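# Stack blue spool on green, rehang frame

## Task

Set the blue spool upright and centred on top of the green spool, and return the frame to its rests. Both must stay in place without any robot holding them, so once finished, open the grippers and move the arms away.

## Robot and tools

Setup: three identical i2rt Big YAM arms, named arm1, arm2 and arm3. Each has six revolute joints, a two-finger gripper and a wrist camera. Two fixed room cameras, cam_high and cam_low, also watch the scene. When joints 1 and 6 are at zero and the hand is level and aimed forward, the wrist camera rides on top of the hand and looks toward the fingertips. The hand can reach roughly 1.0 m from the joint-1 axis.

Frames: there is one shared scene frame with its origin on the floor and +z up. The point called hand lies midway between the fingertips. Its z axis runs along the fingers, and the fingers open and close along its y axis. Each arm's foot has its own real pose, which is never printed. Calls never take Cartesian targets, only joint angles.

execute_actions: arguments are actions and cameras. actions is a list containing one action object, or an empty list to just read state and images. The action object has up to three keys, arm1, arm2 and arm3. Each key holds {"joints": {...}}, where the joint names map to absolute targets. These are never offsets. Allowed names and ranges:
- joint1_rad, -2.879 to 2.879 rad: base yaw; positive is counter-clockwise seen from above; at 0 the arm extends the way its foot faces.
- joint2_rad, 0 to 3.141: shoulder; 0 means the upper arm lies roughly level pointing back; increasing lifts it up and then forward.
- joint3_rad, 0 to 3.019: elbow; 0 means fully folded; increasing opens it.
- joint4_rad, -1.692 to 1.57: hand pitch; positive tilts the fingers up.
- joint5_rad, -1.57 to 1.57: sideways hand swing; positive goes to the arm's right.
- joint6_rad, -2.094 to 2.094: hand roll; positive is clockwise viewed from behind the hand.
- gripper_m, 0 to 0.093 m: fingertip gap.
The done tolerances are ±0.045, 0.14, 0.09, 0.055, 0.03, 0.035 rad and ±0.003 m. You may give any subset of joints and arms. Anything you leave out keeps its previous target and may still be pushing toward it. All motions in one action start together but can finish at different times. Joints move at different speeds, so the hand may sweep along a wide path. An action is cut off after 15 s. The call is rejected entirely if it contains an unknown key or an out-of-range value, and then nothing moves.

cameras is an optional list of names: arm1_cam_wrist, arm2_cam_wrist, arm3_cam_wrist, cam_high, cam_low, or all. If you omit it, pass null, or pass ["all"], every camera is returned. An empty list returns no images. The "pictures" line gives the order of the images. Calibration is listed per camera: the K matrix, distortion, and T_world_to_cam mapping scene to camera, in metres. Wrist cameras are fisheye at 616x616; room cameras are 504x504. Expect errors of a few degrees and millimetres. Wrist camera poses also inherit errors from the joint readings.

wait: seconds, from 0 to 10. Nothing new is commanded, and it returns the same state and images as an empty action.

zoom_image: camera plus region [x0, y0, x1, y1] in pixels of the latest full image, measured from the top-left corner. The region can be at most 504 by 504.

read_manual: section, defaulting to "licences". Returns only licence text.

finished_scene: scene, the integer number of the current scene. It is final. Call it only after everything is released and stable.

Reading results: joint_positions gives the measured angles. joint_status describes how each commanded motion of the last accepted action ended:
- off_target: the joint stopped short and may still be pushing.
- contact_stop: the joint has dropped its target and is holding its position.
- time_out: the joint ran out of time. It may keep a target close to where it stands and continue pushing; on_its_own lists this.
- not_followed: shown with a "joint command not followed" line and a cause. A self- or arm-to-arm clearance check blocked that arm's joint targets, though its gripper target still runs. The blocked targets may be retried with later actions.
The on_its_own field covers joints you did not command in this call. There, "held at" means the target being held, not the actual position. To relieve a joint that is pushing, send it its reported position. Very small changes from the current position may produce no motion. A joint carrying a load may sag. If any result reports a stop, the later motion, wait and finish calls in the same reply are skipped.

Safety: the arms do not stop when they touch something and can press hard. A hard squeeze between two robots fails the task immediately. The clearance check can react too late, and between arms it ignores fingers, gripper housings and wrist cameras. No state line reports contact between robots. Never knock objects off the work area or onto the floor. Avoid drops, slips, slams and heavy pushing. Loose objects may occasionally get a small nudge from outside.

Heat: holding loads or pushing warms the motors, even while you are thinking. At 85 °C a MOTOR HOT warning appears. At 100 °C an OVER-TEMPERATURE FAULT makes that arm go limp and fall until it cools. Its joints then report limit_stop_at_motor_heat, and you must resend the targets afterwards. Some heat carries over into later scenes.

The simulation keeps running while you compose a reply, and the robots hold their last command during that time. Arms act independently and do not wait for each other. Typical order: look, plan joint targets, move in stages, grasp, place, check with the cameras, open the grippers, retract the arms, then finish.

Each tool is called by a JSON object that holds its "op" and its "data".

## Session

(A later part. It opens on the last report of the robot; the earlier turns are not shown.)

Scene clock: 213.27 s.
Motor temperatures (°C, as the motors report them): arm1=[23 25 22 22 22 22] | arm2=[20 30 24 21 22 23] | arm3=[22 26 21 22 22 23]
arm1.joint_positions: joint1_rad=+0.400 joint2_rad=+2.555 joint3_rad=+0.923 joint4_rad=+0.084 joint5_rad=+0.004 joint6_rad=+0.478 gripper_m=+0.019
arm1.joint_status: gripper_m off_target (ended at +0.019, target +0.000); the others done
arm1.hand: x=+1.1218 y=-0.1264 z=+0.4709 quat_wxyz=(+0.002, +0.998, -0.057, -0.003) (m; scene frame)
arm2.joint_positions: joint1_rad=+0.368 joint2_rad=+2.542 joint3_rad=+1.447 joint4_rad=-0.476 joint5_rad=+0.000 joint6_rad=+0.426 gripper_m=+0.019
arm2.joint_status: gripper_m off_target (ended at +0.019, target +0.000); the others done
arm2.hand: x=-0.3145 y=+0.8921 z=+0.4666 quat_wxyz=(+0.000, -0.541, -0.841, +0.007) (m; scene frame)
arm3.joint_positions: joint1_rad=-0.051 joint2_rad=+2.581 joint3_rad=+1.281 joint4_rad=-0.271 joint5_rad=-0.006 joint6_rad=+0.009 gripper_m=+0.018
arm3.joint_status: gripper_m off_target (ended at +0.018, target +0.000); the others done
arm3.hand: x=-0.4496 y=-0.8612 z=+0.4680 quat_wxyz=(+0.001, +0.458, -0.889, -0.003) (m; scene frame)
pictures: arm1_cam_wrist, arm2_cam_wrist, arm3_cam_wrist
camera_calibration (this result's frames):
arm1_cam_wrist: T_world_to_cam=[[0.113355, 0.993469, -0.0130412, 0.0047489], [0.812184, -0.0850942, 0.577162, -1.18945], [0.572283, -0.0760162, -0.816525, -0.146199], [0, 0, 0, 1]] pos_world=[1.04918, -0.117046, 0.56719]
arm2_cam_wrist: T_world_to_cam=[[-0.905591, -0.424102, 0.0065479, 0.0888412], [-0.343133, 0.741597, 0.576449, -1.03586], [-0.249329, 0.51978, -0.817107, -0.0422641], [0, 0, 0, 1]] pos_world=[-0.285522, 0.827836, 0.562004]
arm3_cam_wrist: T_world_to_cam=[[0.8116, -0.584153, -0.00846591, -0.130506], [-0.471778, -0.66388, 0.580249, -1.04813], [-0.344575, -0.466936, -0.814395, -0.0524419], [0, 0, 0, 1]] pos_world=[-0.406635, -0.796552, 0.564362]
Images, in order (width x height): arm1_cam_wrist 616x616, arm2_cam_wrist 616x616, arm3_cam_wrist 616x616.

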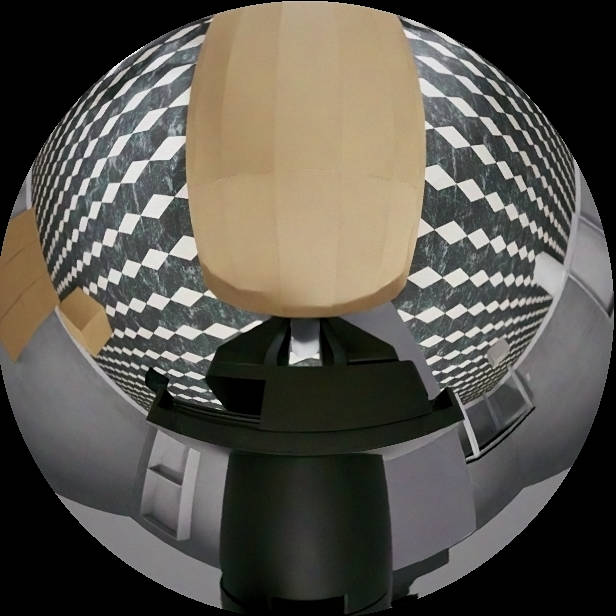

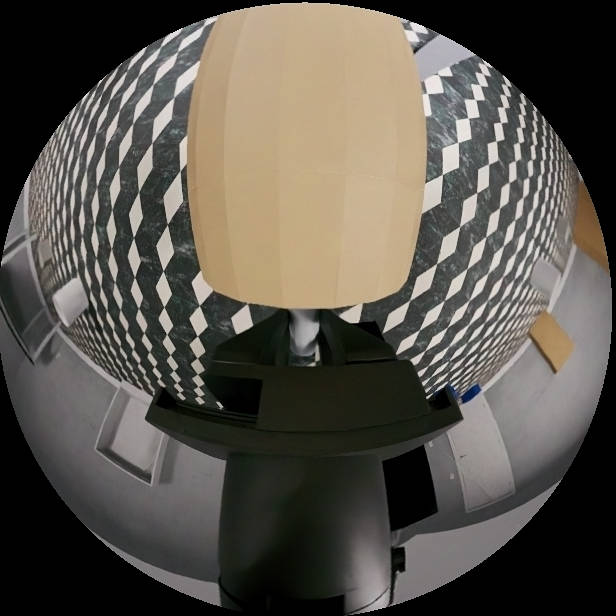

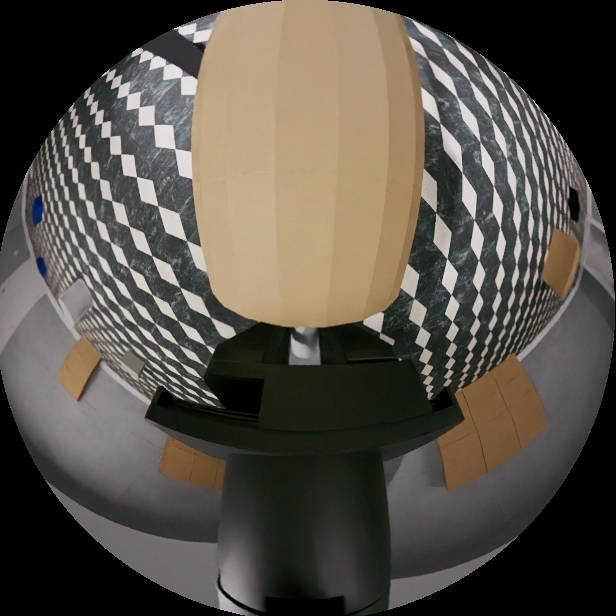

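{"op": "execute_actions", "data": {"actions": [{"arm1": {"joints": {"joint2_rad": 2.313, "joint3_rad": 0.803, "joint4_rad": -0.045}}, "arm2": {"joints": {"joint2_rad": 2.361, "joint3_rad": 1.369, "joint4_rad": -0.583}}, "arm3": {"joints": {"joint2_rad": 2.38, "joint3_rad": 1.18, "joint4_rad": -0.374}}}], "cameras": ["cam_high", "cam_low"]}}

Scene clock: 274.77 s.
Motor temperatures (°C, as the motors report them): arm1=[23 26 21 22 22 22] | arm2=[20 31 24 20 22 23] | arm3=[22 27 21 22 22 23]
arm1.joint_positions: joint1_rad=+0.397 joint2_rad=+2.328 joint3_rad=+0.807 joint4_rad=-0.036 joint5_rad=+0.002 joint6_rad=+0.478 gripper_m=+0.019
arm1.joint_status: all done
arm1.hand: x=+1.1233 y=-0.1246 z=+0.5463 quat_wxyz=(+0.002, +0.998, -0.058, +0.001) (m; scene frame)
arm2.joint_positions: joint1_rad=+0.364 joint2_rad=+2.364 joint3_rad=+1.370 joint4_rad=-0.580 joint5_rad=+0.001 joint6_rad=+0.424 gripper_m=+0.019
arm2.joint_status: all done
arm2.hand: x=-0.3160 y=+0.8915 z=+0.5456 quat_wxyz=(+0.001, -0.542, -0.840, +0.007) (m; scene frame)
arm3.joint_positions: joint1_rad=-0.051 joint2_rad=+2.385 joint3_rad=+1.179 joint4_rad=-0.361 joint5_rad=-0.004 joint6_rad=+0.008 gripper_m=+0.018
arm3.joint_status: all done
arm3.hand: x=-0.4497 y=-0.8614 z=+0.5458 quat_wxyz=(-0.001, +0.458, -0.889, -0.003) (m; scene frame)
pictures: cam_high, cam_low
Images, in order (width x height): cam_high 504x504, cam_low 504x504.

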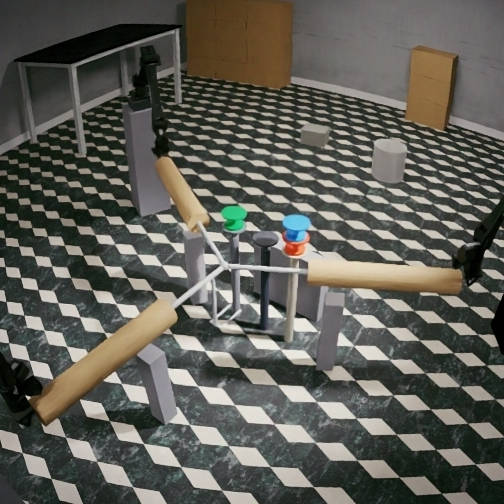

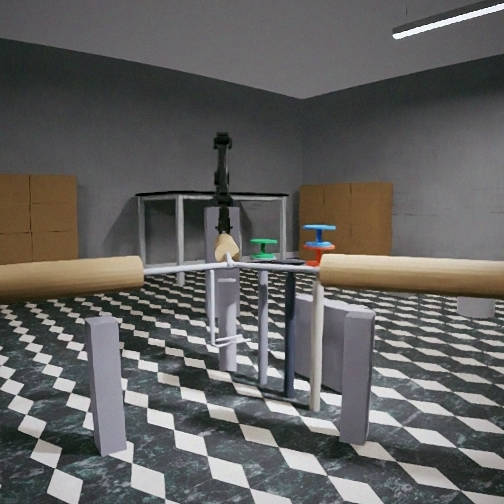

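{"op": "execute_actions", "data": {"actions": [{"arm1": {"joints": {"joint2_rad": 1.95, "joint3_rad": 0.709, "joint4_rad": -0.309}}, "arm2": {"joints": {"joint2_rad": 2.135, "joint3_rad": 1.335, "joint4_rad": -0.773}}, "arm3": {"joints": {"joint2_rad": 2.112, "joint3_rad": 1.111, "joint4_rad": -0.575}}}], "cameras": ["cam_high"]}}

{"op": "execute_actions", "data": {"actions": [{"arm1": {"joints": {"joint2_rad": 1.624, "joint3_rad": 0.725, "joint4_rad": -0.648}}, "arm2": {"joints": {"joint2_rad": 1.954, "joint3_rad": 1.392, "joint4_rad": -1.003}}, "arm3": {"joints": {"joint2_rad": 1.882, "joint3_rad": 1.133, "joint4_rad": -0.821}}}], "cameras": ["cam_high", "cam_low"]}}

Scene clock: 288.00 s.
Motor temperatures (°C, as the motors report them): arm1=[23 26 21 22 22 22] | arm2=[20 32 24 20 22 23] | arm3=[22 27 21 22 22 23]
arm1.joint_positions: joint1_rad=+0.397 joint2_rad=+1.973 joint3_rad=+0.709 joint4_rad=-0.299 joint5_rad=+0.003 joint6_rad=+0.478 gripper_m=+0.019
arm1.joint_status: all done
arm1.hand: x=+1.1254 y=-0.1230 z=+0.6570 quat_wxyz=(+0.000, +0.998, -0.058, +0.004) (m; scene frame)
arm2.joint_positions: joint1_rad=+0.364 joint2_rad=+2.138 joint3_rad=+1.334 joint4_rad=-0.772 joint5_rad=+0.002 joint6_rad=+0.424 gripper_m=+0.019
arm2.joint_status: all done
arm2.hand: x=-0.3160 y=+0.8932 z=+0.6560 quat_wxyz=(+0.002, -0.542, -0.840, +0.007) (m; scene frame)
arm3.joint_positions: joint1_rad=-0.051 joint2_rad=+2.113 joint3_rad=+1.110 joint4_rad=-0.562 joint5_rad=-0.005 joint6_rad=+0.008 gripper_m=+0.018
arm3.joint_status: all done
arm3.hand: x=-0.4488 y=-0.8601 z=+0.6594 quat_wxyz=(-0.002, +0.458, -0.889, -0.003) (m; scene frame)
pictures: cam_high
Images, in order (width x height): cam_high 504x504.

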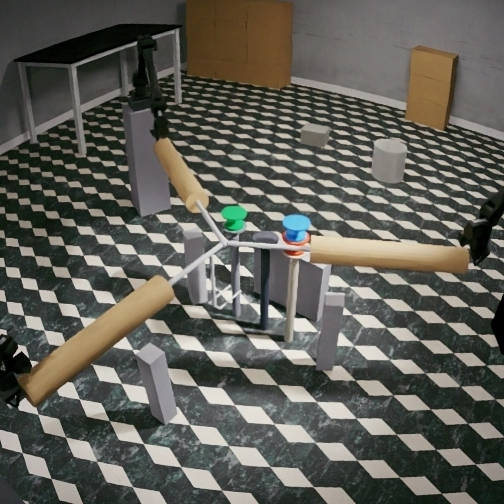

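Scene clock: 289.17 s.
Motor temperatures (°C, as the motors report them): arm1=[23 26 21 22 22 22] | arm2=[20 32 24 20 22 23] | arm3=[22 27 21 22 22 23]
arm1.joint_positions: joint1_rad=+0.397 joint2_rad=+1.634 joint3_rad=+0.713 joint4_rad=-0.628 joint5_rad=+0.008 joint6_rad=+0.478 gripper_m=+0.019
arm1.joint_status: all done
arm1.hand: x=+1.1227 y=-0.1222 z=+0.7689 quat_wxyz=(+0.000, +0.998, -0.058, -0.003) (m; scene frame)
arm2.joint_positions: joint1_rad=+0.355 joint2_rad=+1.956 joint3_rad=+1.360 joint4_rad=-0.980 joint5_rad=+0.007 joint6_rad=+0.423 gripper_m=+0.019
arm2.joint_status: all done
arm2.hand: x=-0.3222 y=+0.8928 z=+0.7596 quat_wxyz=(+0.002, -0.545, -0.838, +0.009) (m; scene frame)
arm3.joint_positions: joint1_rad=-0.047 joint2_rad=+1.878 joint3_rad=+1.116 joint4_rad=-0.805 joint5_rad=-0.009 joint6_rad=+0.008 gripper_m=+0.018
arm3.joint_status: all done
arm3.hand: x=-0.4535 y=-0.8622 z=+0.7687 quat_wxyz=(+0.001, +0.460, -0.888, -0.005) (m; scene frame)
pictures: cam_high, cam_low
Images, in order (width x height): cam_high 504x504, cam_low 504x504.

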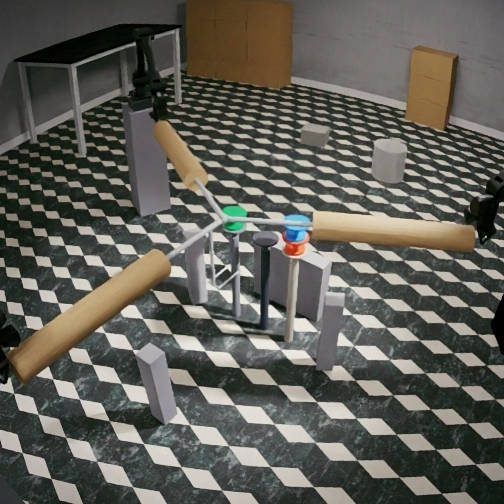

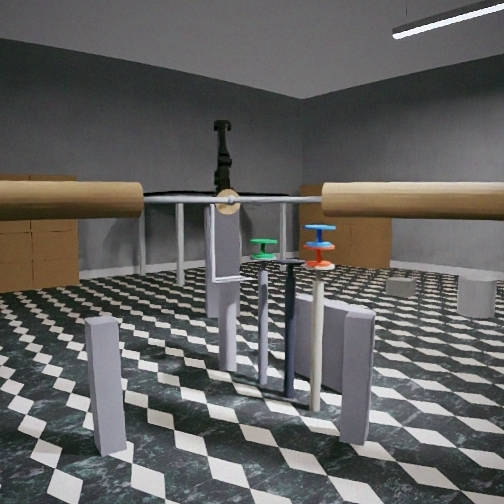

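{"op": "execute_actions", "data": {"actions": [{"arm1": {"joints": {"joint1_rad": 0.171, "joint2_rad": 1.517, "joint3_rad": 0.87, "joint4_rad": -0.887, "joint6_rad": 0.236}}, "arm2": {"joints": {"joint1_rad": 0.417, "joint2_rad": 1.672, "joint3_rad": 1.183, "joint4_rad": -1.088, "joint6_rad": 0.488}}, "arm3": {"joints": {"joint1_rad": 0.105, "joint2_rad": 1.86, "joint3_rad": 1.343, "joint4_rad": -1.041, "joint6_rad": 0.18}}}], "cameras": []}}

{"op": "execute_actions", "data": {"actions": [{"arm1": {"joints": {"joint1_rad": -0.025, "joint2_rad": 1.515, "joint3_rad": 1.071, "joint4_rad": -1.092, "joint6_rad": 0.039}}, "arm2": {"joints": {"joint1_rad": 0.499, "joint2_rad": 1.401, "joint3_rad": 1.058, "joint4_rad": -1.233, "joint6_rad": 0.57}}, "arm3": {"joints": {"joint1_rad": 0.232, "joint2_rad": 1.92, "joint3_rad": 1.616, "joint4_rad": -1.258, "joint6_rad": 0.306}}}], "cameras": ["cam_high", "cam_low"]}}

Scene clock: 314.23 s.
Motor temperatures (°C, as the motors report them): arm1=[23 25 23 22 22 22] | arm2=[20 31 27 21 22 23] | arm3=[22 27 24 22 22 23]
arm1.joint_positions: joint1_rad=+0.174 joint2_rad=+1.536 joint3_rad=+0.837 joint4_rad=-0.862 joint5_rad=+0.007 joint6_rad=+0.252 gripper_m=+0.019
arm1.joint_status: all done
arm1.hand: x=+1.0818 y=-0.0496 z=+0.8338 quat_wxyz=(-0.003, +0.998, -0.057, +0.003) (m; scene frame)
arm2.joint_positions: joint1_rad=+0.415 joint2_rad=+1.681 joint3_rad=+1.180 joint4_rad=-1.078 joint5_rad=+0.002 joint6_rad=+0.481 gripper_m=+0.019
arm2.joint_status: all done
arm2.hand: x=-0.3615 y=+0.9676 z=+0.8332 quat_wxyz=(+0.004, -0.545, -0.839, +0.007) (m; scene frame)
arm3.joint_positions: joint1_rad=+0.111 joint2_rad=+1.878 joint3_rad=+1.311 joint4_rad=-1.007 joint5_rad=-0.006 joint6_rad=+0.175 gripper_m=+0.018
arm3.joint_status: all done
arm3.hand: x=-0.4987 y=-0.7845 z=+0.8277 quat_wxyz=(+0.003, +0.456, -0.890, -0.002) (m; scene frame)
pictures: none
No camera images: the call's "cameras" was empty. Leave "cameras" out to get every camera's image.

Scene clock: 315.43 s.
Motor temperatures (°C, as the motors report them): arm1=[23 25 24 22 22 22] | arm2=[20 31 27 21 22 23] | arm3=[22 27 24 22 22 23]
arm1.joint_positions: joint1_rad=-0.022 joint2_rad=+1.536 joint3_rad=+1.028 joint4_rad=-1.058 joint5_rad=+0.009 joint6_rad=+0.058 gripper_m=+0.019
arm1.joint_status: all done
arm1.hand: x=+1.0382 y=+0.0253 z=+0.8929 quat_wxyz=(-0.005, +0.998, -0.057, +0.006) (m; scene frame)
arm2.joint_positions: joint1_rad=+0.495 joint2_rad=+1.416 joint3_rad=+1.052 joint4_rad=-1.222 joint5_rad=+0.004 joint6_rad=+0.560 gripper_m=+0.019
arm2.joint_status: all done
arm2.hand: x=-0.4060 y=+1.0425 z=+0.8960 quat_wxyz=(+0.007, -0.544, -0.839, +0.008) (m; scene frame)
arm3.joint_positions: joint1_rad=+0.241 joint2_rad=+1.933 joint3_rad=+1.577 joint4_rad=-1.223 joint5_rad=-0.008 joint6_rad=+0.301 gripper_m=+0.018
arm3.joint_status: all done
arm3.hand: x=-0.5459 y=-0.7088 z=+0.8890 quat_wxyz=(+0.006, +0.458, -0.889, +0.000) (m; scene frame)
pictures: cam_high, cam_low
Images, in order (width x height): cam_high 504x504, cam_low 504x504.

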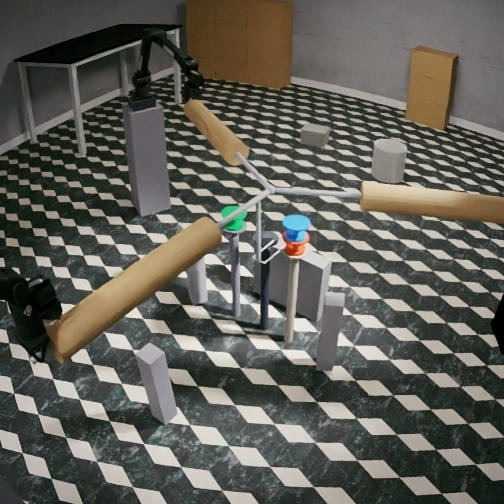

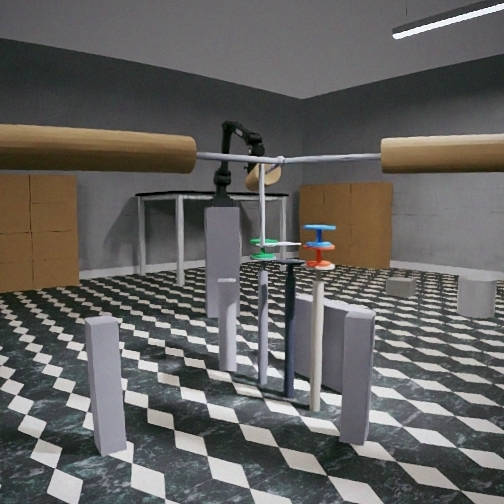

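{"op": "zoom_image", "data": {"camera": "cam_low", "region": [230, 190, 350, 290]}}

{"op": "zoom_image", "data": {"camera": "cam_high", "region": [210, 170, 330, 290]}}

Region (230, 190, 350, 290) of cam_low's 504x504 image, scaled by 4.200, with more detail than that image has.

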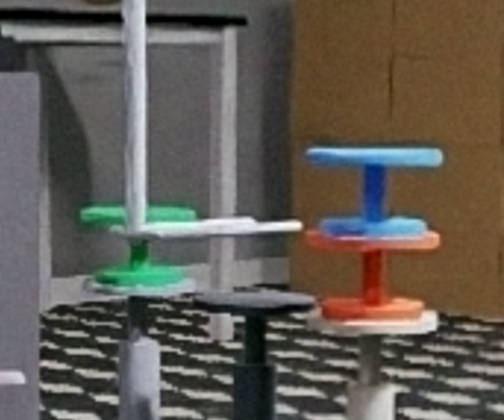

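Region (210, 170, 330, 290) of cam_high's 504x504 image, scaled by 4.200, with more detail than that image has.

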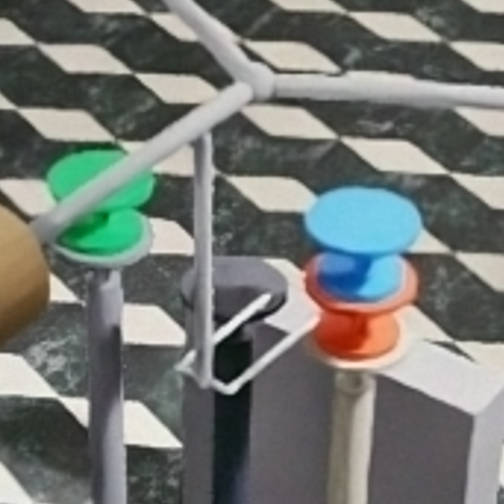

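{"op": "execute_actions", "data": {"actions": [{"arm1": {"joints": {"joint1_rad": -0.048, "joint2_rad": 1.57, "joint3_rad": 1.194, "joint4_rad": -1.138, "joint6_rad": 0.018}}, "arm2": {"joints": {"joint1_rad": 0.466, "joint2_rad": 1.285, "joint3_rad": 0.992, "joint4_rad": -1.27, "joint6_rad": 0.517}}, "arm3": {"joints": {"joint1_rad": 0.297, "joint2_rad": 1.895, "joint3_rad": 1.654, "joint4_rad": -1.286, "joint6_rad": 0.372}}}], "cameras": ["cam_high", "cam_low"]}}

{"op": "zoom_image", "data": {"camera": "cam_low", "region": [230, 190, 350, 290]}}

{"op": "zoom_image", "data": {"camera": "cam_high", "region": [210, 170, 330, 290]}}

Scene clock: 355.00 s.
Motor temperatures (°C, as the motors report them): arm1=[23 26 30 22 23 22] | arm2=[20 29 28 20 22 23] | arm3=[22 29 28 22 23 23]
arm1.joint_positions: joint1_rad=-0.046 joint2_rad=+1.578 joint3_rad=+1.139 joint4_rad=-1.108 joint5_rad=+0.007 joint6_rad=+0.033 gripper_m=+0.019
arm1.joint_status: all done
arm1.hand: x=+1.0062 y=+0.0377 z=+0.9131 quat_wxyz=(-0.004, +0.998, -0.057, -0.003) (m; scene frame)
arm2.joint_positions: joint1_rad=+0.466 joint2_rad=+1.297 joint3_rad=+0.992 joint4_rad=-1.259 joint5_rad=+0.002 joint6_rad=+0.529 gripper_m=+0.019
arm2.joint_status: all done
arm2.hand: x=-0.4390 y=+1.0530 z=+0.9156 quat_wxyz=(-0.004, -0.543, -0.839, +0.007) (m; scene frame)
arm3.joint_positions: joint1_rad=+0.301 joint2_rad=+1.930 joint3_rad=+1.603 joint4_rad=-1.256 joint5_rad=-0.006 joint6_rad=+0.360 gripper_m=+0.018
arm3.joint_status: all done
arm3.hand: x=-0.5782 y=-0.6974 z=+0.9000 quat_wxyz=(+0.006, +0.458, -0.889, +0.002) (m; scene frame)
pictures: cam_high, cam_low
Images, in order (width x height): cam_high 504x504, cam_low 504x504.

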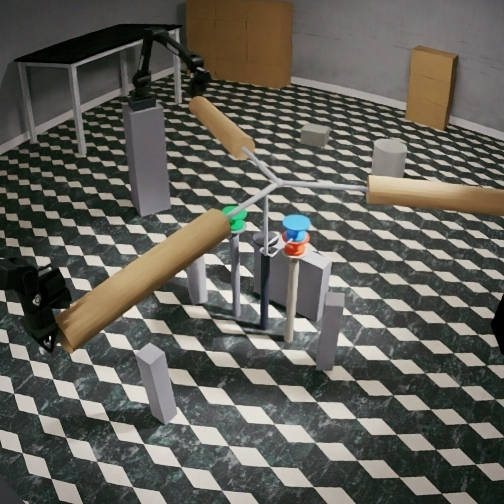

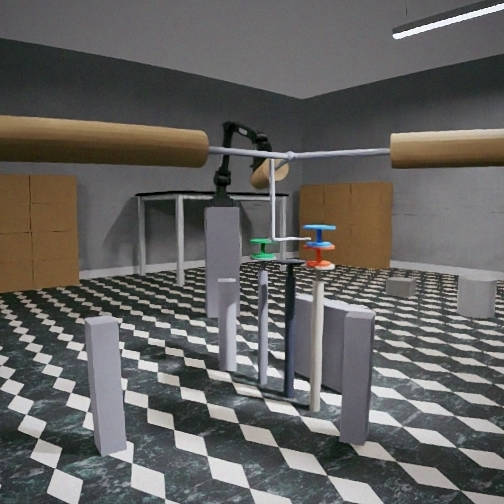

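Region (230, 190, 350, 290) of cam_low's 504x504 image, scaled by 4.200, with more detail than that image has.

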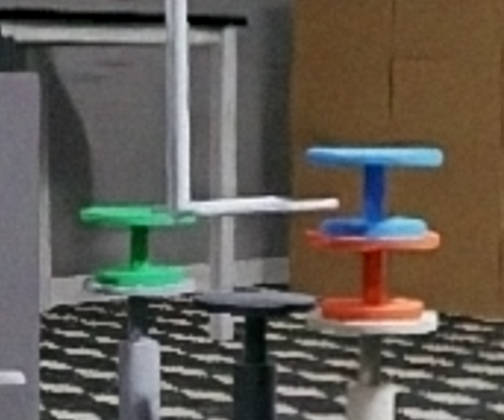

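Region (210, 170, 330, 290) of cam_high's 504x504 image, scaled by 4.200, with more detail than that image has.

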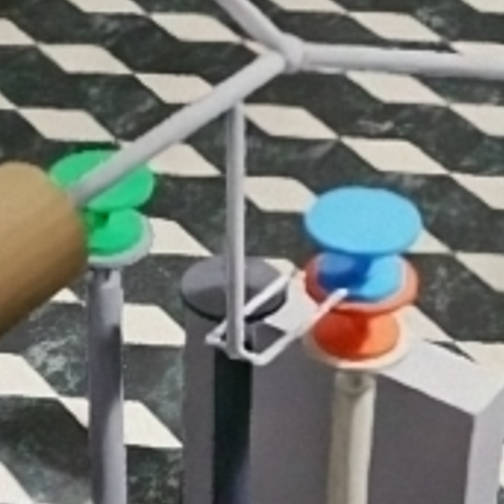

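{"op": "execute_actions", "data": {"actions": [{"arm1": {"joints": {"joint2_rad": 1.65, "joint3_rad": 1.306, "joint4_rad": -1.16}}, "arm2": {"joints": {"joint1_rad": 0.411, "joint2_rad": 1.208, "joint3_rad": 0.923, "joint4_rad": -1.28, "joint6_rad": 0.462}}, "arm3": {"joints": {"joint1_rad": 0.357, "joint2_rad": 1.878, "joint6_rad": 0.433}}}], "cameras": ["cam_high", "cam_low"]}}

{"op": "zoom_image", "data": {"camera": "cam_low", "region": [230, 190, 350, 290]}}

{"op": "zoom_image", "data": {"camera": "cam_high", "region": [210, 170, 330, 290]}}

Scene clock: 376.03 s.
Motor temperatures (°C, as the motors report them): arm1=[23 26 33 22 23 22] | arm2=[20 29 28 20 22 23] | arm3=[22 30 30 22 23 23]
arm1.joint_positions: joint1_rad=-0.050 joint2_rad=+1.667 joint3_rad=+1.247 joint4_rad=-1.135 joint5_rad=+0.005 joint6_rad=+0.030 gripper_m=+0.019
arm1.joint_status: all done
arm1.hand: x=+0.9716 y=+0.0419 z=+0.9115 quat_wxyz=(-0.003, +0.998, -0.057, +0.000) (m; scene frame)
arm2.joint_positions: joint1_rad=+0.413 joint2_rad=+1.227 joint3_rad=+0.919 joint4_rad=-1.269 joint5_rad=+0.000 joint6_rad=+0.477 gripper_m=+0.019
arm2.joint_status: all done
arm2.hand: x=-0.4735 y=+1.0573 z=+0.9114 quat_wxyz=(+0.002, -0.543, -0.839, +0.006) (m; scene frame)
arm3.joint_positions: joint1_rad=+0.362 joint2_rad=+1.914 joint3_rad=+1.603 joint4_rad=-1.272 joint5_rad=-0.008 joint6_rad=+0.421 gripper_m=+0.018
arm3.joint_status: all done
arm3.hand: x=-0.6133 y=-0.6929 z=+0.9087 quat_wxyz=(+0.007, +0.458, -0.889, +0.002) (m; scene frame)
pictures: cam_high, cam_low
Images, in order (width x height): cam_high 504x504, cam_low 504x504.

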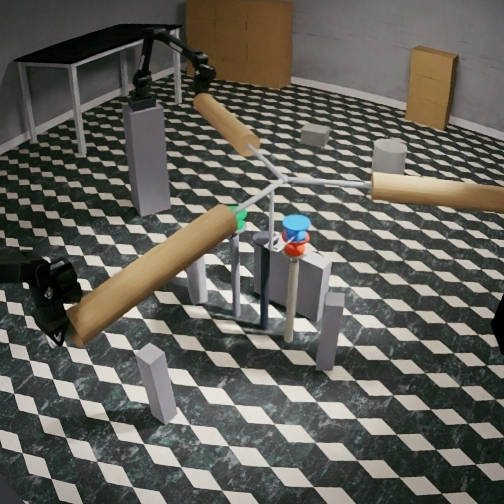

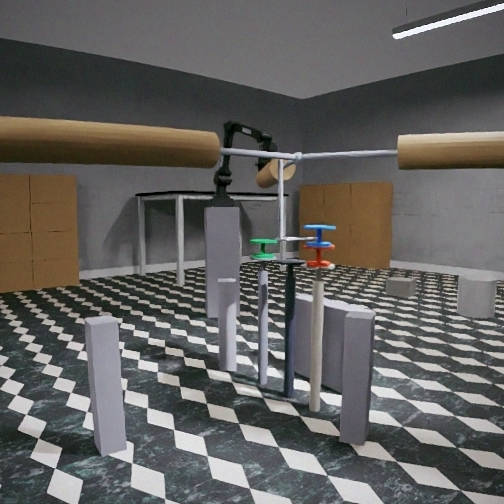

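Region (230, 190, 350, 290) of cam_low's 504x504 image, scaled by 4.200, with more detail than that image has.

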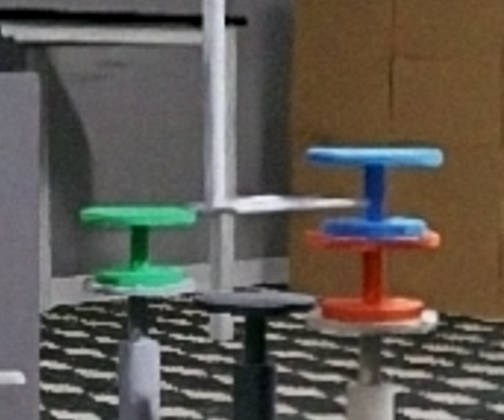

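Region (210, 170, 330, 290) of cam_high's 504x504 image, scaled by 4.200, with more detail than that image has.

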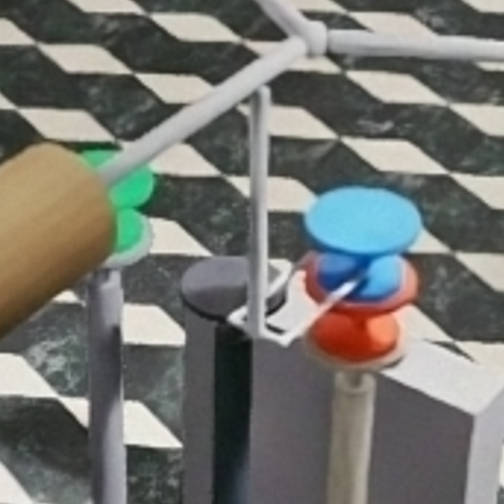

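{"op": "execute_actions", "data": {"actions": [{"arm1": {"joints": {"joint2_rad": 1.722, "joint3_rad": 1.43, "joint4_rad": -1.2}}, "arm2": {"joints": {"joint1_rad": 0.346, "joint2_rad": 1.118, "joint3_rad": 0.865, "joint4_rad": -1.307, "joint6_rad": 0.397}}, "arm3": {"joints": {"joint1_rad": 0.419, "joint2_rad": 1.863, "joint6_rad": 0.495}}}], "cameras": ["cam_high", "cam_low"]}}

{"op": "zoom_image", "data": {"camera": "cam_low", "region": [230, 190, 350, 290]}}

{"op": "zoom_image", "data": {"camera": "cam_high", "region": [210, 170, 330, 290]}}

Scene clock: 388.77 s.
Motor temperatures (°C, as the motors report them): arm1=[23 27 34 22 23 22] | arm2=[20 29 28 20 22 23] | arm3=[22 30 31 22 23 23]
arm1.joint_positions: joint1_rad=-0.053 joint2_rad=+1.737 joint3_rad=+1.366 joint4_rad=-1.173 joint5_rad=+0.006 joint6_rad=+0.027 gripper_m=+0.019
arm1.joint_status: all done
arm1.hand: x=+0.9365 y=+0.0465 z=+0.9200 quat_wxyz=(-0.004, +0.998, -0.057, -0.005) (m; scene frame)
arm2.joint_positions: joint1_rad=+0.348 joint2_rad=+1.131 joint3_rad=+0.861 joint4_rad=-1.298 joint5_rad=+0.001 joint6_rad=+0.411 gripper_m=+0.019
arm2.joint_status: all done
arm2.hand: x=-0.5092 y=+1.0613 z=+0.9177 quat_wxyz=(-0.002, -0.544, -0.839, +0.007) (m; scene frame)
arm3.joint_positions: joint1_rad=+0.425 joint2_rad=+1.900 joint3_rad=+1.603 joint4_rad=-1.277 joint5_rad=-0.009 joint6_rad=+0.484 gripper_m=+0.018
arm3.joint_status: all done
arm3.hand: x=-0.6492 y=-0.6880 z=+0.9165 quat_wxyz=(+0.005, +0.458, -0.889, -0.001) (m; scene frame)
pictures: cam_high, cam_low
Images, in order (width x height): cam_high 504x504, cam_low 504x504.

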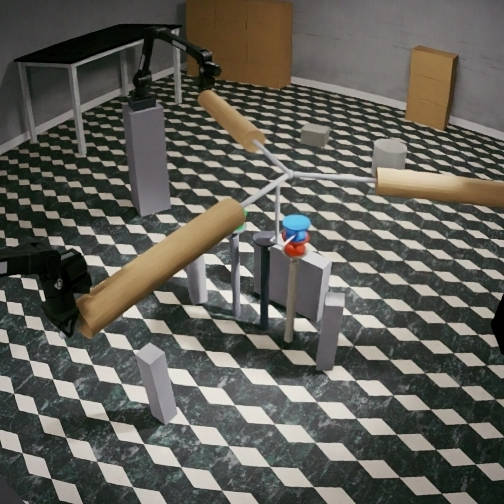

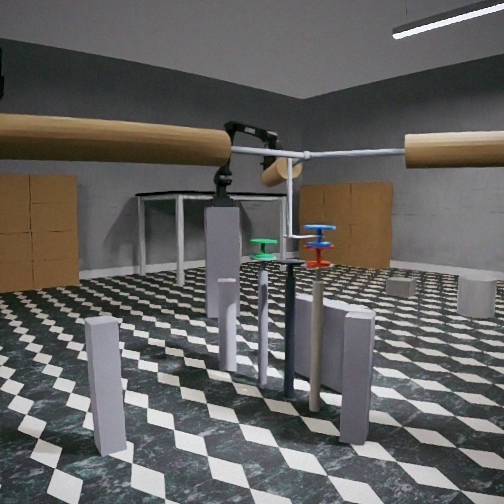

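Region (230, 190, 350, 290) of cam_low's 504x504 image, scaled by 4.200, with more detail than that image has.

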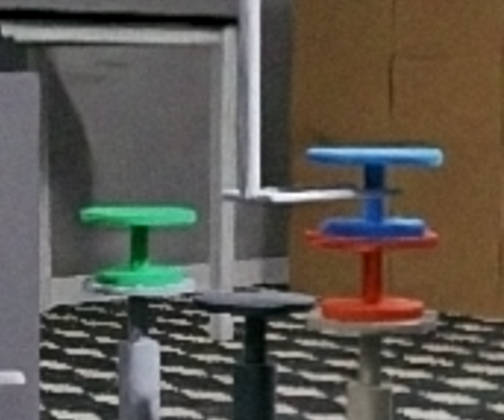

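Region (210, 170, 330, 290) of cam_high's 504x504 image, scaled by 4.200, with more detail than that image has.

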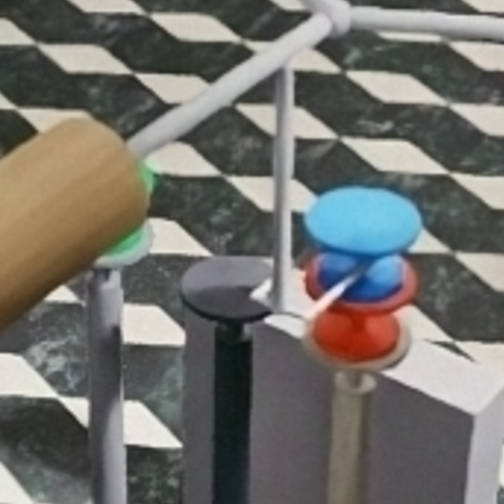

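{"op": "execute_actions", "data": {"actions": [{"arm1": {"joints": {"joint2_rad": 1.781, "joint3_rad": 1.517, "joint4_rad": -1.228}}, "arm2": {"joints": {"joint1_rad": 0.292, "joint2_rad": 1.062, "joint3_rad": 0.825, "joint4_rad": -1.325, "joint6_rad": 0.343}}, "arm3": {"joints": {"joint1_rad": 0.462, "joint6_rad": 0.538}}}], "cameras": []}}

{"op": "execute_actions", "data": {"actions": [{"arm1": {"joints": {"joint2_rad": 1.841, "joint3_rad": 1.605, "joint4_rad": -1.255}}, "arm2": {"joints": {"joint1_rad": 0.232, "joint2_rad": 1.007, "joint3_rad": 0.789, "joint4_rad": -1.345, "joint6_rad": 0.284}}, "arm3": {"joints": {"joint1_rad": 0.504, "joint6_rad": 0.58}}}], "cameras": ["cam_high", "cam_low"]}}

{"op": "zoom_image", "data": {"camera": "cam_low", "region": [230, 190, 350, 290]}}

{"op": "zoom_image", "data": {"camera": "cam_high", "region": [210, 170, 330, 290]}}

Scene clock: 400.63 s.
Motor temperatures (°C, as the motors report them): arm1=[23 28 35 22 23 22] | arm2=[20 28 28 20 22 23] | arm3=[22 30 31 22 23 23]
arm1.joint_positions: joint1_rad=-0.054 joint2_rad=+1.795 joint3_rad=+1.450 joint4_rad=-1.204 joint5_rad=+0.006 joint6_rad=+0.027 gripper_m=+0.019
arm1.joint_status: all done
arm1.hand: x=+0.9135 y=+0.0490 z=+0.9207 quat_wxyz=(-0.003, +0.998, -0.058, -0.002) (m; scene frame)
arm2.joint_positions: joint1_rad=+0.296 joint2_rad=+1.081 joint3_rad=+0.823 joint4_rad=-1.312 joint5_rad=+0.000 joint6_rad=+0.359 gripper_m=+0.019
arm2.joint_status: all done
arm2.hand: x=-0.5322 y=+1.0633 z=+0.9164 quat_wxyz=(-0.001, -0.543, -0.840, +0.006) (m; scene frame)
arm3.joint_positions: joint1_rad=+0.465 joint2_rad=+1.900 joint3_rad=+1.603 joint4_rad=-1.278 joint5_rad=-0.010 joint6_rad=+0.525 gripper_m=+0.018
arm3.joint_status: all done
arm3.hand: x=-0.6726 y=-0.6855 z=+0.9165 quat_wxyz=(+0.005, +0.458, -0.889, -0.001) (m; scene frame)
pictures: none
No camera images: the call's "cameras" was empty. Leave "cameras" out to get every camera's image.

Scene clock: 401.40 s.
Motor temperatures (°C, as the motors report them): arm1=[23 28 35 22 23 22] | arm2=[20 28 28 20 22 23] | arm3=[22 30 31 22 23 23]
arm1.joint_positions: joint1_rad=-0.054 joint2_rad=+1.855 joint3_rad=+1.537 joint4_rad=-1.232 joint5_rad=+0.006 joint6_rad=+0.026 gripper_m=+0.019
arm1.joint_status: all done
arm1.hand: x=+0.8895 y=+0.0516 z=+0.9205 quat_wxyz=(-0.003, +0.998, -0.058, -0.002) (m; scene frame)
arm2.joint_positions: joint1_rad=+0.234 joint2_rad=+1.024 joint3_rad=+0.788 joint4_rad=-1.330 joint5_rad=+0.002 joint6_rad=+0.297 gripper_m=+0.019
arm2.joint_status: all done
arm2.hand: x=-0.5566 y=+1.0648 z=+0.9173 quat_wxyz=(-0.002, -0.543, -0.839, +0.008) (m; scene frame)
arm3.joint_positions: joint1_rad=+0.507 joint2_rad=+1.900 joint3_rad=+1.603 joint4_rad=-1.278 joint5_rad=-0.010 joint6_rad=+0.567 gripper_m=+0.018
arm3.joint_status: all done
arm3.hand: x=-0.6966 y=-0.6838 z=+0.9167 quat_wxyz=(+0.005, +0.458, -0.889, -0.001) (m; scene frame)
pictures: cam_high, cam_low
Images, in order (width x height): cam_high 504x504, cam_low 504x504.

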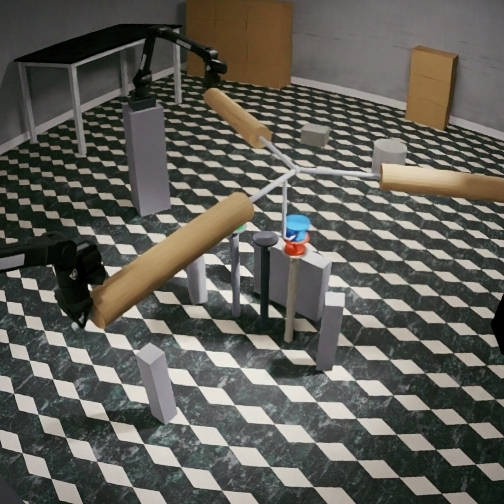

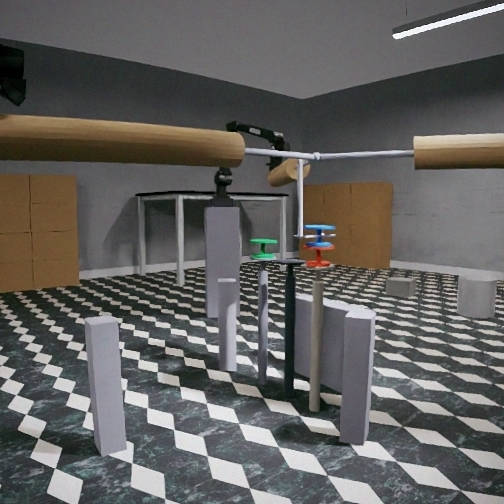

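Region (230, 190, 350, 290) of cam_low's 504x504 image, scaled by 4.200, with more detail than that image has.

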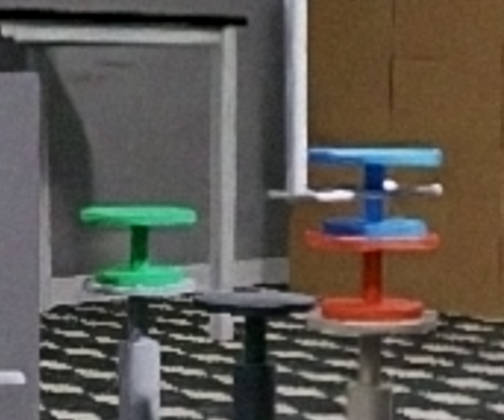

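Region (210, 170, 330, 290) of cam_high's 504x504 image, scaled by 4.200, with more detail than that image has.

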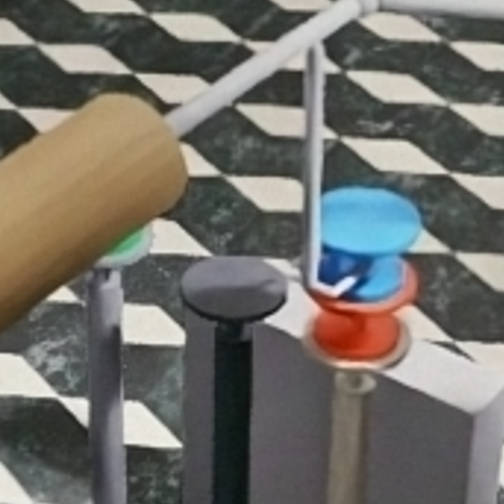

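{"op": "execute_actions", "data": {"actions": [{"arm1": {"joints": {"joint2_rad": 1.78, "joint3_rad": 1.69, "joint4_rad": -1.375}}, "arm2": {"joints": {"joint2_rad": 0.985, "joint3_rad": 0.967, "joint4_rad": -1.49}}, "arm3": {"joints": {"joint2_rad": 1.828, "joint3_rad": 1.74, "joint4_rad": -1.405}}}], "cameras": ["cam_high", "cam_low"]}}

{"op": "zoom_image", "data": {"camera": "cam_low", "region": [230, 190, 350, 290]}}

Scene clock: 412.23 s.
Motor temperatures (°C, as the motors report them): arm1=[23 29 37 22 23 22] | arm2=[20 28 29 20 22 23] | arm3=[22 31 32 22 23 23]
arm1.joint_positions: joint1_rad=-0.058 joint2_rad=+1.820 joint3_rad=+1.617 joint4_rad=-1.351 joint5_rad=+0.004 joint6_rad=+0.024 gripper_m=+0.019
arm1.joint_status: all done
arm1.hand: x=+0.8905 y=+0.0534 z=+0.9687 quat_wxyz=(-0.003, +0.998, -0.059, +0.000) (m; scene frame)
arm2.joint_positions: joint1_rad=+0.234 joint2_rad=+1.000 joint3_rad=+0.896 joint4_rad=-1.469 joint5_rad=+0.002 joint6_rad=+0.296 gripper_m=+0.019
arm2.joint_status: all done
arm2.hand: x=-0.5573 y=+1.0664 z=+0.9638 quat_wxyz=(+0.001, -0.543, -0.840, +0.007) (m; scene frame)
arm3.joint_positions: joint1_rad=+0.509 joint2_rad=+1.852 joint3_rad=+1.682 joint4_rad=-1.380 joint5_rad=-0.009 joint6_rad=+0.569 gripper_m=+0.018
arm3.joint_status: all done
arm3.hand: x=-0.6974 y=-0.6827 z=+0.9723 quat_wxyz=(-0.001, +0.458, -0.889, -0.011) (m; scene frame)
pictures: cam_high, cam_low
Images, in order (width x height): cam_high 504x504, cam_low 504x504.

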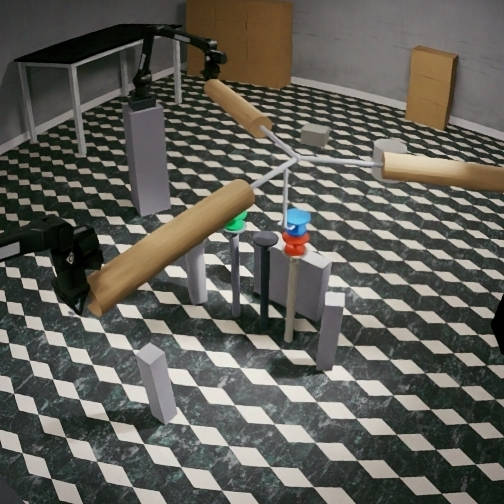

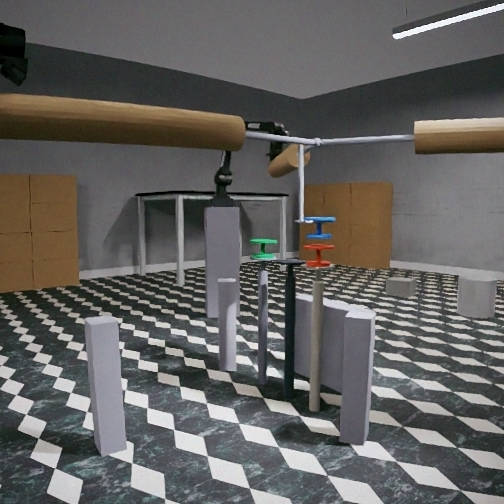

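Region (230, 190, 350, 290) of cam_low's 504x504 image, scaled by 4.200, with more detail than that image has.

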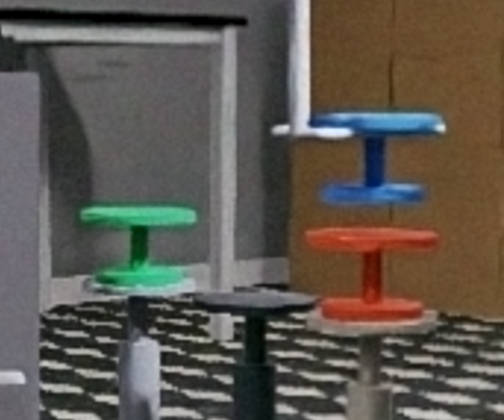

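{"op": "execute_actions", "data": {"actions": [{"arm1": {"joints": {"joint1_rad": 0.081, "joint2_rad": 1.8, "joint3_rad": 1.703, "joint4_rad": -1.383, "joint6_rad": 0.177}}, "arm2": {"joints": {"joint1_rad": 0.055, "joint2_rad": 1.165, "joint3_rad": 1.096, "joint4_rad": -1.42, "joint6_rad": 0.105}}, "arm3": {"joints": {"joint2_rad": 1.649, "joint3_rad": 1.427, "joint4_rad": -1.318}}}], "cameras": ["cam_low"]}}

{"op": "zoom_image", "data": {"camera": "cam_low", "region": [230, 190, 350, 290]}}

Scene clock: 436.67 s.
Motor temperatures (°C, as the motors report them): arm1=[23 31 40 22 22 22] | arm2=[20 28 35 20 22 23] | arm3=[22 31 33 22 23 23]
arm1.joint_positions: joint1_rad=+0.086 joint2_rad=+1.820 joint3_rad=+1.628 joint4_rad=-1.361 joint5_rad=+0.003 joint6_rad=+0.164 gripper_m=+0.019
arm1.joint_status: all done
arm1.hand: x=+0.8877 y=-0.0274 z=+0.9727 quat_wxyz=(-0.001, +0.998, -0.056, -0.001) (m; scene frame)
arm2.joint_positions: joint1_rad=+0.060 joint2_rad=+1.190 joint3_rad=+1.019 joint4_rad=-1.413 joint5_rad=+0.000 joint6_rad=+0.122 gripper_m=+0.019
arm2.joint_status: all done
arm2.hand: x=-0.5596 y=+0.9864 z=+0.9610 quat_wxyz=(+0.005, -0.543, -0.840, +0.004) (m; scene frame)
arm3.joint_positions: joint1_rad=+0.509 joint2_rad=+1.659 joint3_rad=+1.415 joint4_rad=-1.324 joint5_rad=-0.008 joint6_rad=+0.570 gripper_m=+0.018
arm3.joint_status: all done
arm3.hand: x=-0.7008 y=-0.7622 z=+0.9712 quat_wxyz=(+0.002, +0.457, -0.889, -0.003) (m; scene frame)
pictures: cam_low
Images, in order (width x height): cam_low 504x504.

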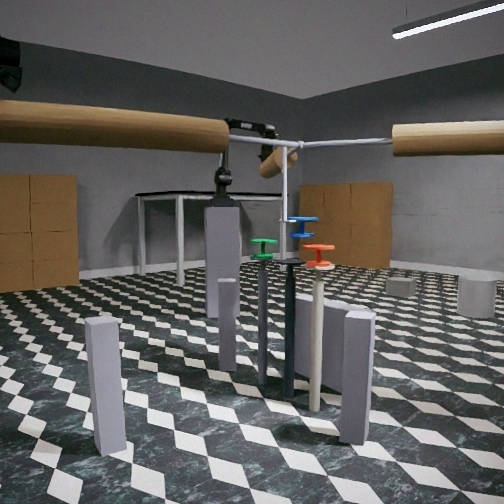

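Region (230, 190, 350, 290) of cam_low's 504x504 image, scaled by 4.200, with more detail than that image has.

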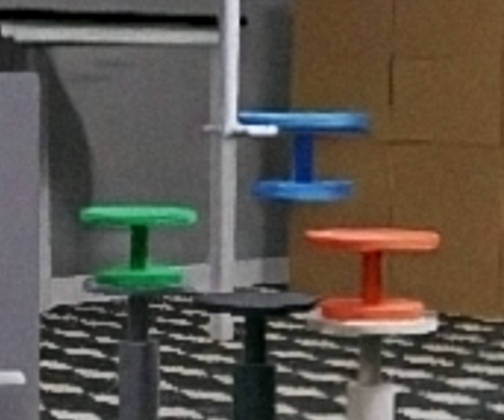

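{"op": "execute_actions", "data": {"actions": []}}

Scene clock: 455.20 s.
Motor temperatures (°C, as the motors report them): arm1=[23 31 41 22 22 22] | arm2=[20 28 37 20 22 23] | arm3=[22 30 31 22 23 23]
arm1.joint_positions: joint1_rad=+0.086 joint2_rad=+1.820 joint3_rad=+1.628 joint4_rad=-1.361 joint5_rad=+0.003 joint6_rad=+0.164 gripper_m=+0.019
arm1.joint_status: all done
arm1.hand: x=+0.8877 y=-0.0274 z=+0.9727 quat_wxyz=(-0.001, +0.998, -0.056, -0.001) (m; scene frame)
arm2.joint_positions: joint1_rad=+0.060 joint2_rad=+1.190 joint3_rad=+1.019 joint4_rad=-1.413 joint5_rad=+0.000 joint6_rad=+0.122 gripper_m=+0.019
arm2.joint_status: all done
arm2.hand: x=-0.5596 y=+0.9864 z=+0.9610 quat_wxyz=(+0.005, -0.543, -0.840, +0.004) (m; scene frame)
arm3.joint_positions: joint1_rad=+0.509 joint2_rad=+1.659 joint3_rad=+1.415 joint4_rad=-1.324 joint5_rad=-0.008 joint6_rad=+0.570 gripper_m=+0.018
arm3.joint_status: all done
arm3.hand: x=-0.7008 y=-0.7622 z=+0.9712 quat_wxyz=(+0.002, +0.457, -0.889, -0.003) (m; scene frame)
pictures: arm1_cam_wrist, arm2_cam_wrist, arm3_cam_wrist, cam_high, cam_low
camera_calibration (this result's frames):
arm1_cam_wrist: T_world_to_cam=[[0.112957, 0.993582, -0.00587494, -0.0671447], [0.809462, -0.0885932, 0.580451, -1.28134], [0.576205, -0.0703218, -0.814274, 0.399487], [0, 0, 0, 1]] pos_world=[0.814597, -0.0187119, 1.06865]
arm2_cam_wrist: T_world_to_cam=[[-0.907374, -0.420253, 0.00773051, -0.102236], [-0.336392, 0.737091, 0.586121, -1.47593], [-0.252017, 0.529231, -0.810187, 0.234167], [0, 0, 0, 1]] pos_world=[-0.530243, 0.921002, 1.05558]
arm3_cam_wrist: T_world_to_cam=[[0.810686, -0.585382, -0.0107673, 0.136124], [-0.470925, -0.662883, 0.582079, -1.39334], [-0.347876, -0.466813, -0.813061, 0.31359], [0, 0, 0, 1]] pos_world=[-0.657419, -0.697546, 1.06747]
Images, in order (width x height): arm1_cam_wrist 616x616, arm2_cam_wrist 616x616, arm3_cam_wrist 616x616, cam_high 504x504, cam_low 504x504.

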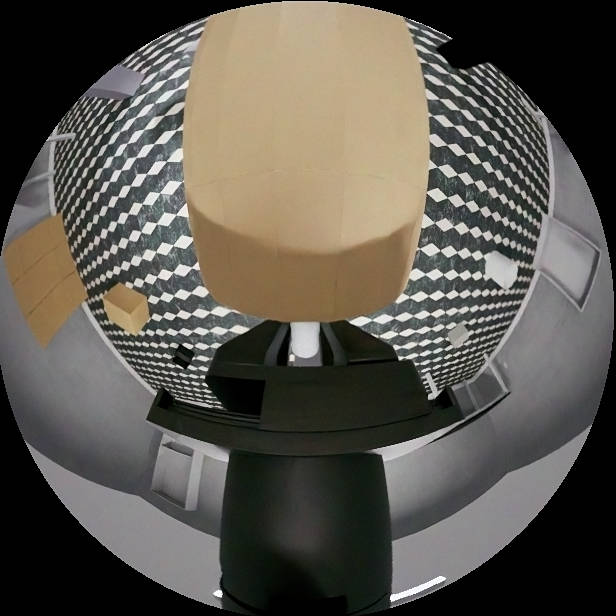

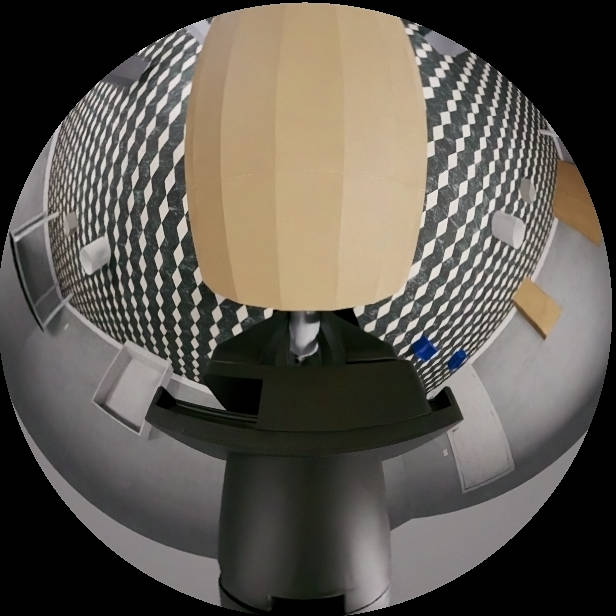

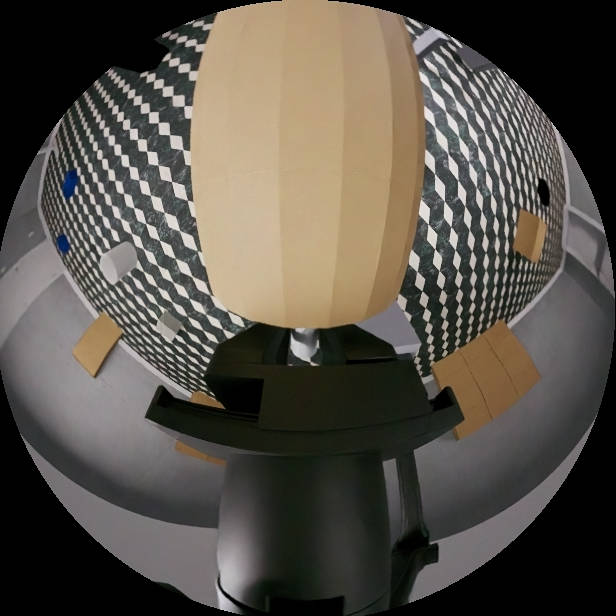

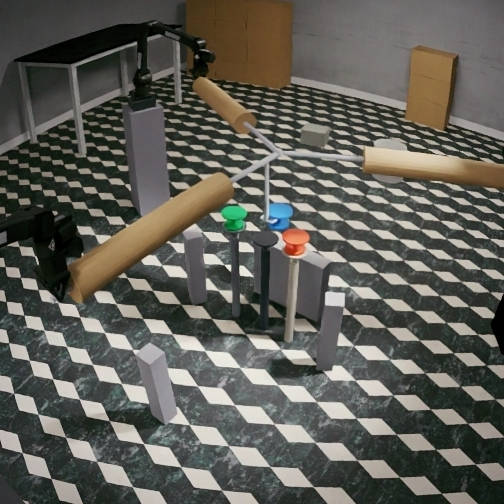

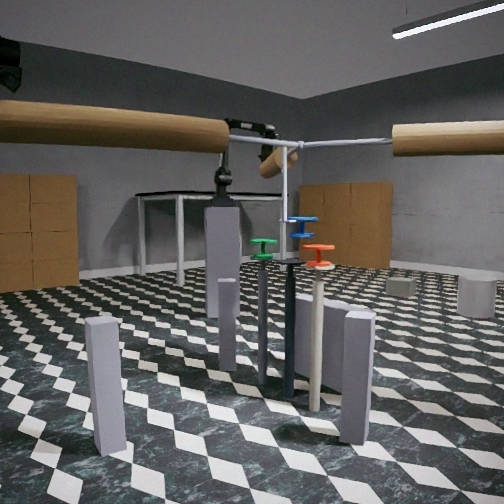

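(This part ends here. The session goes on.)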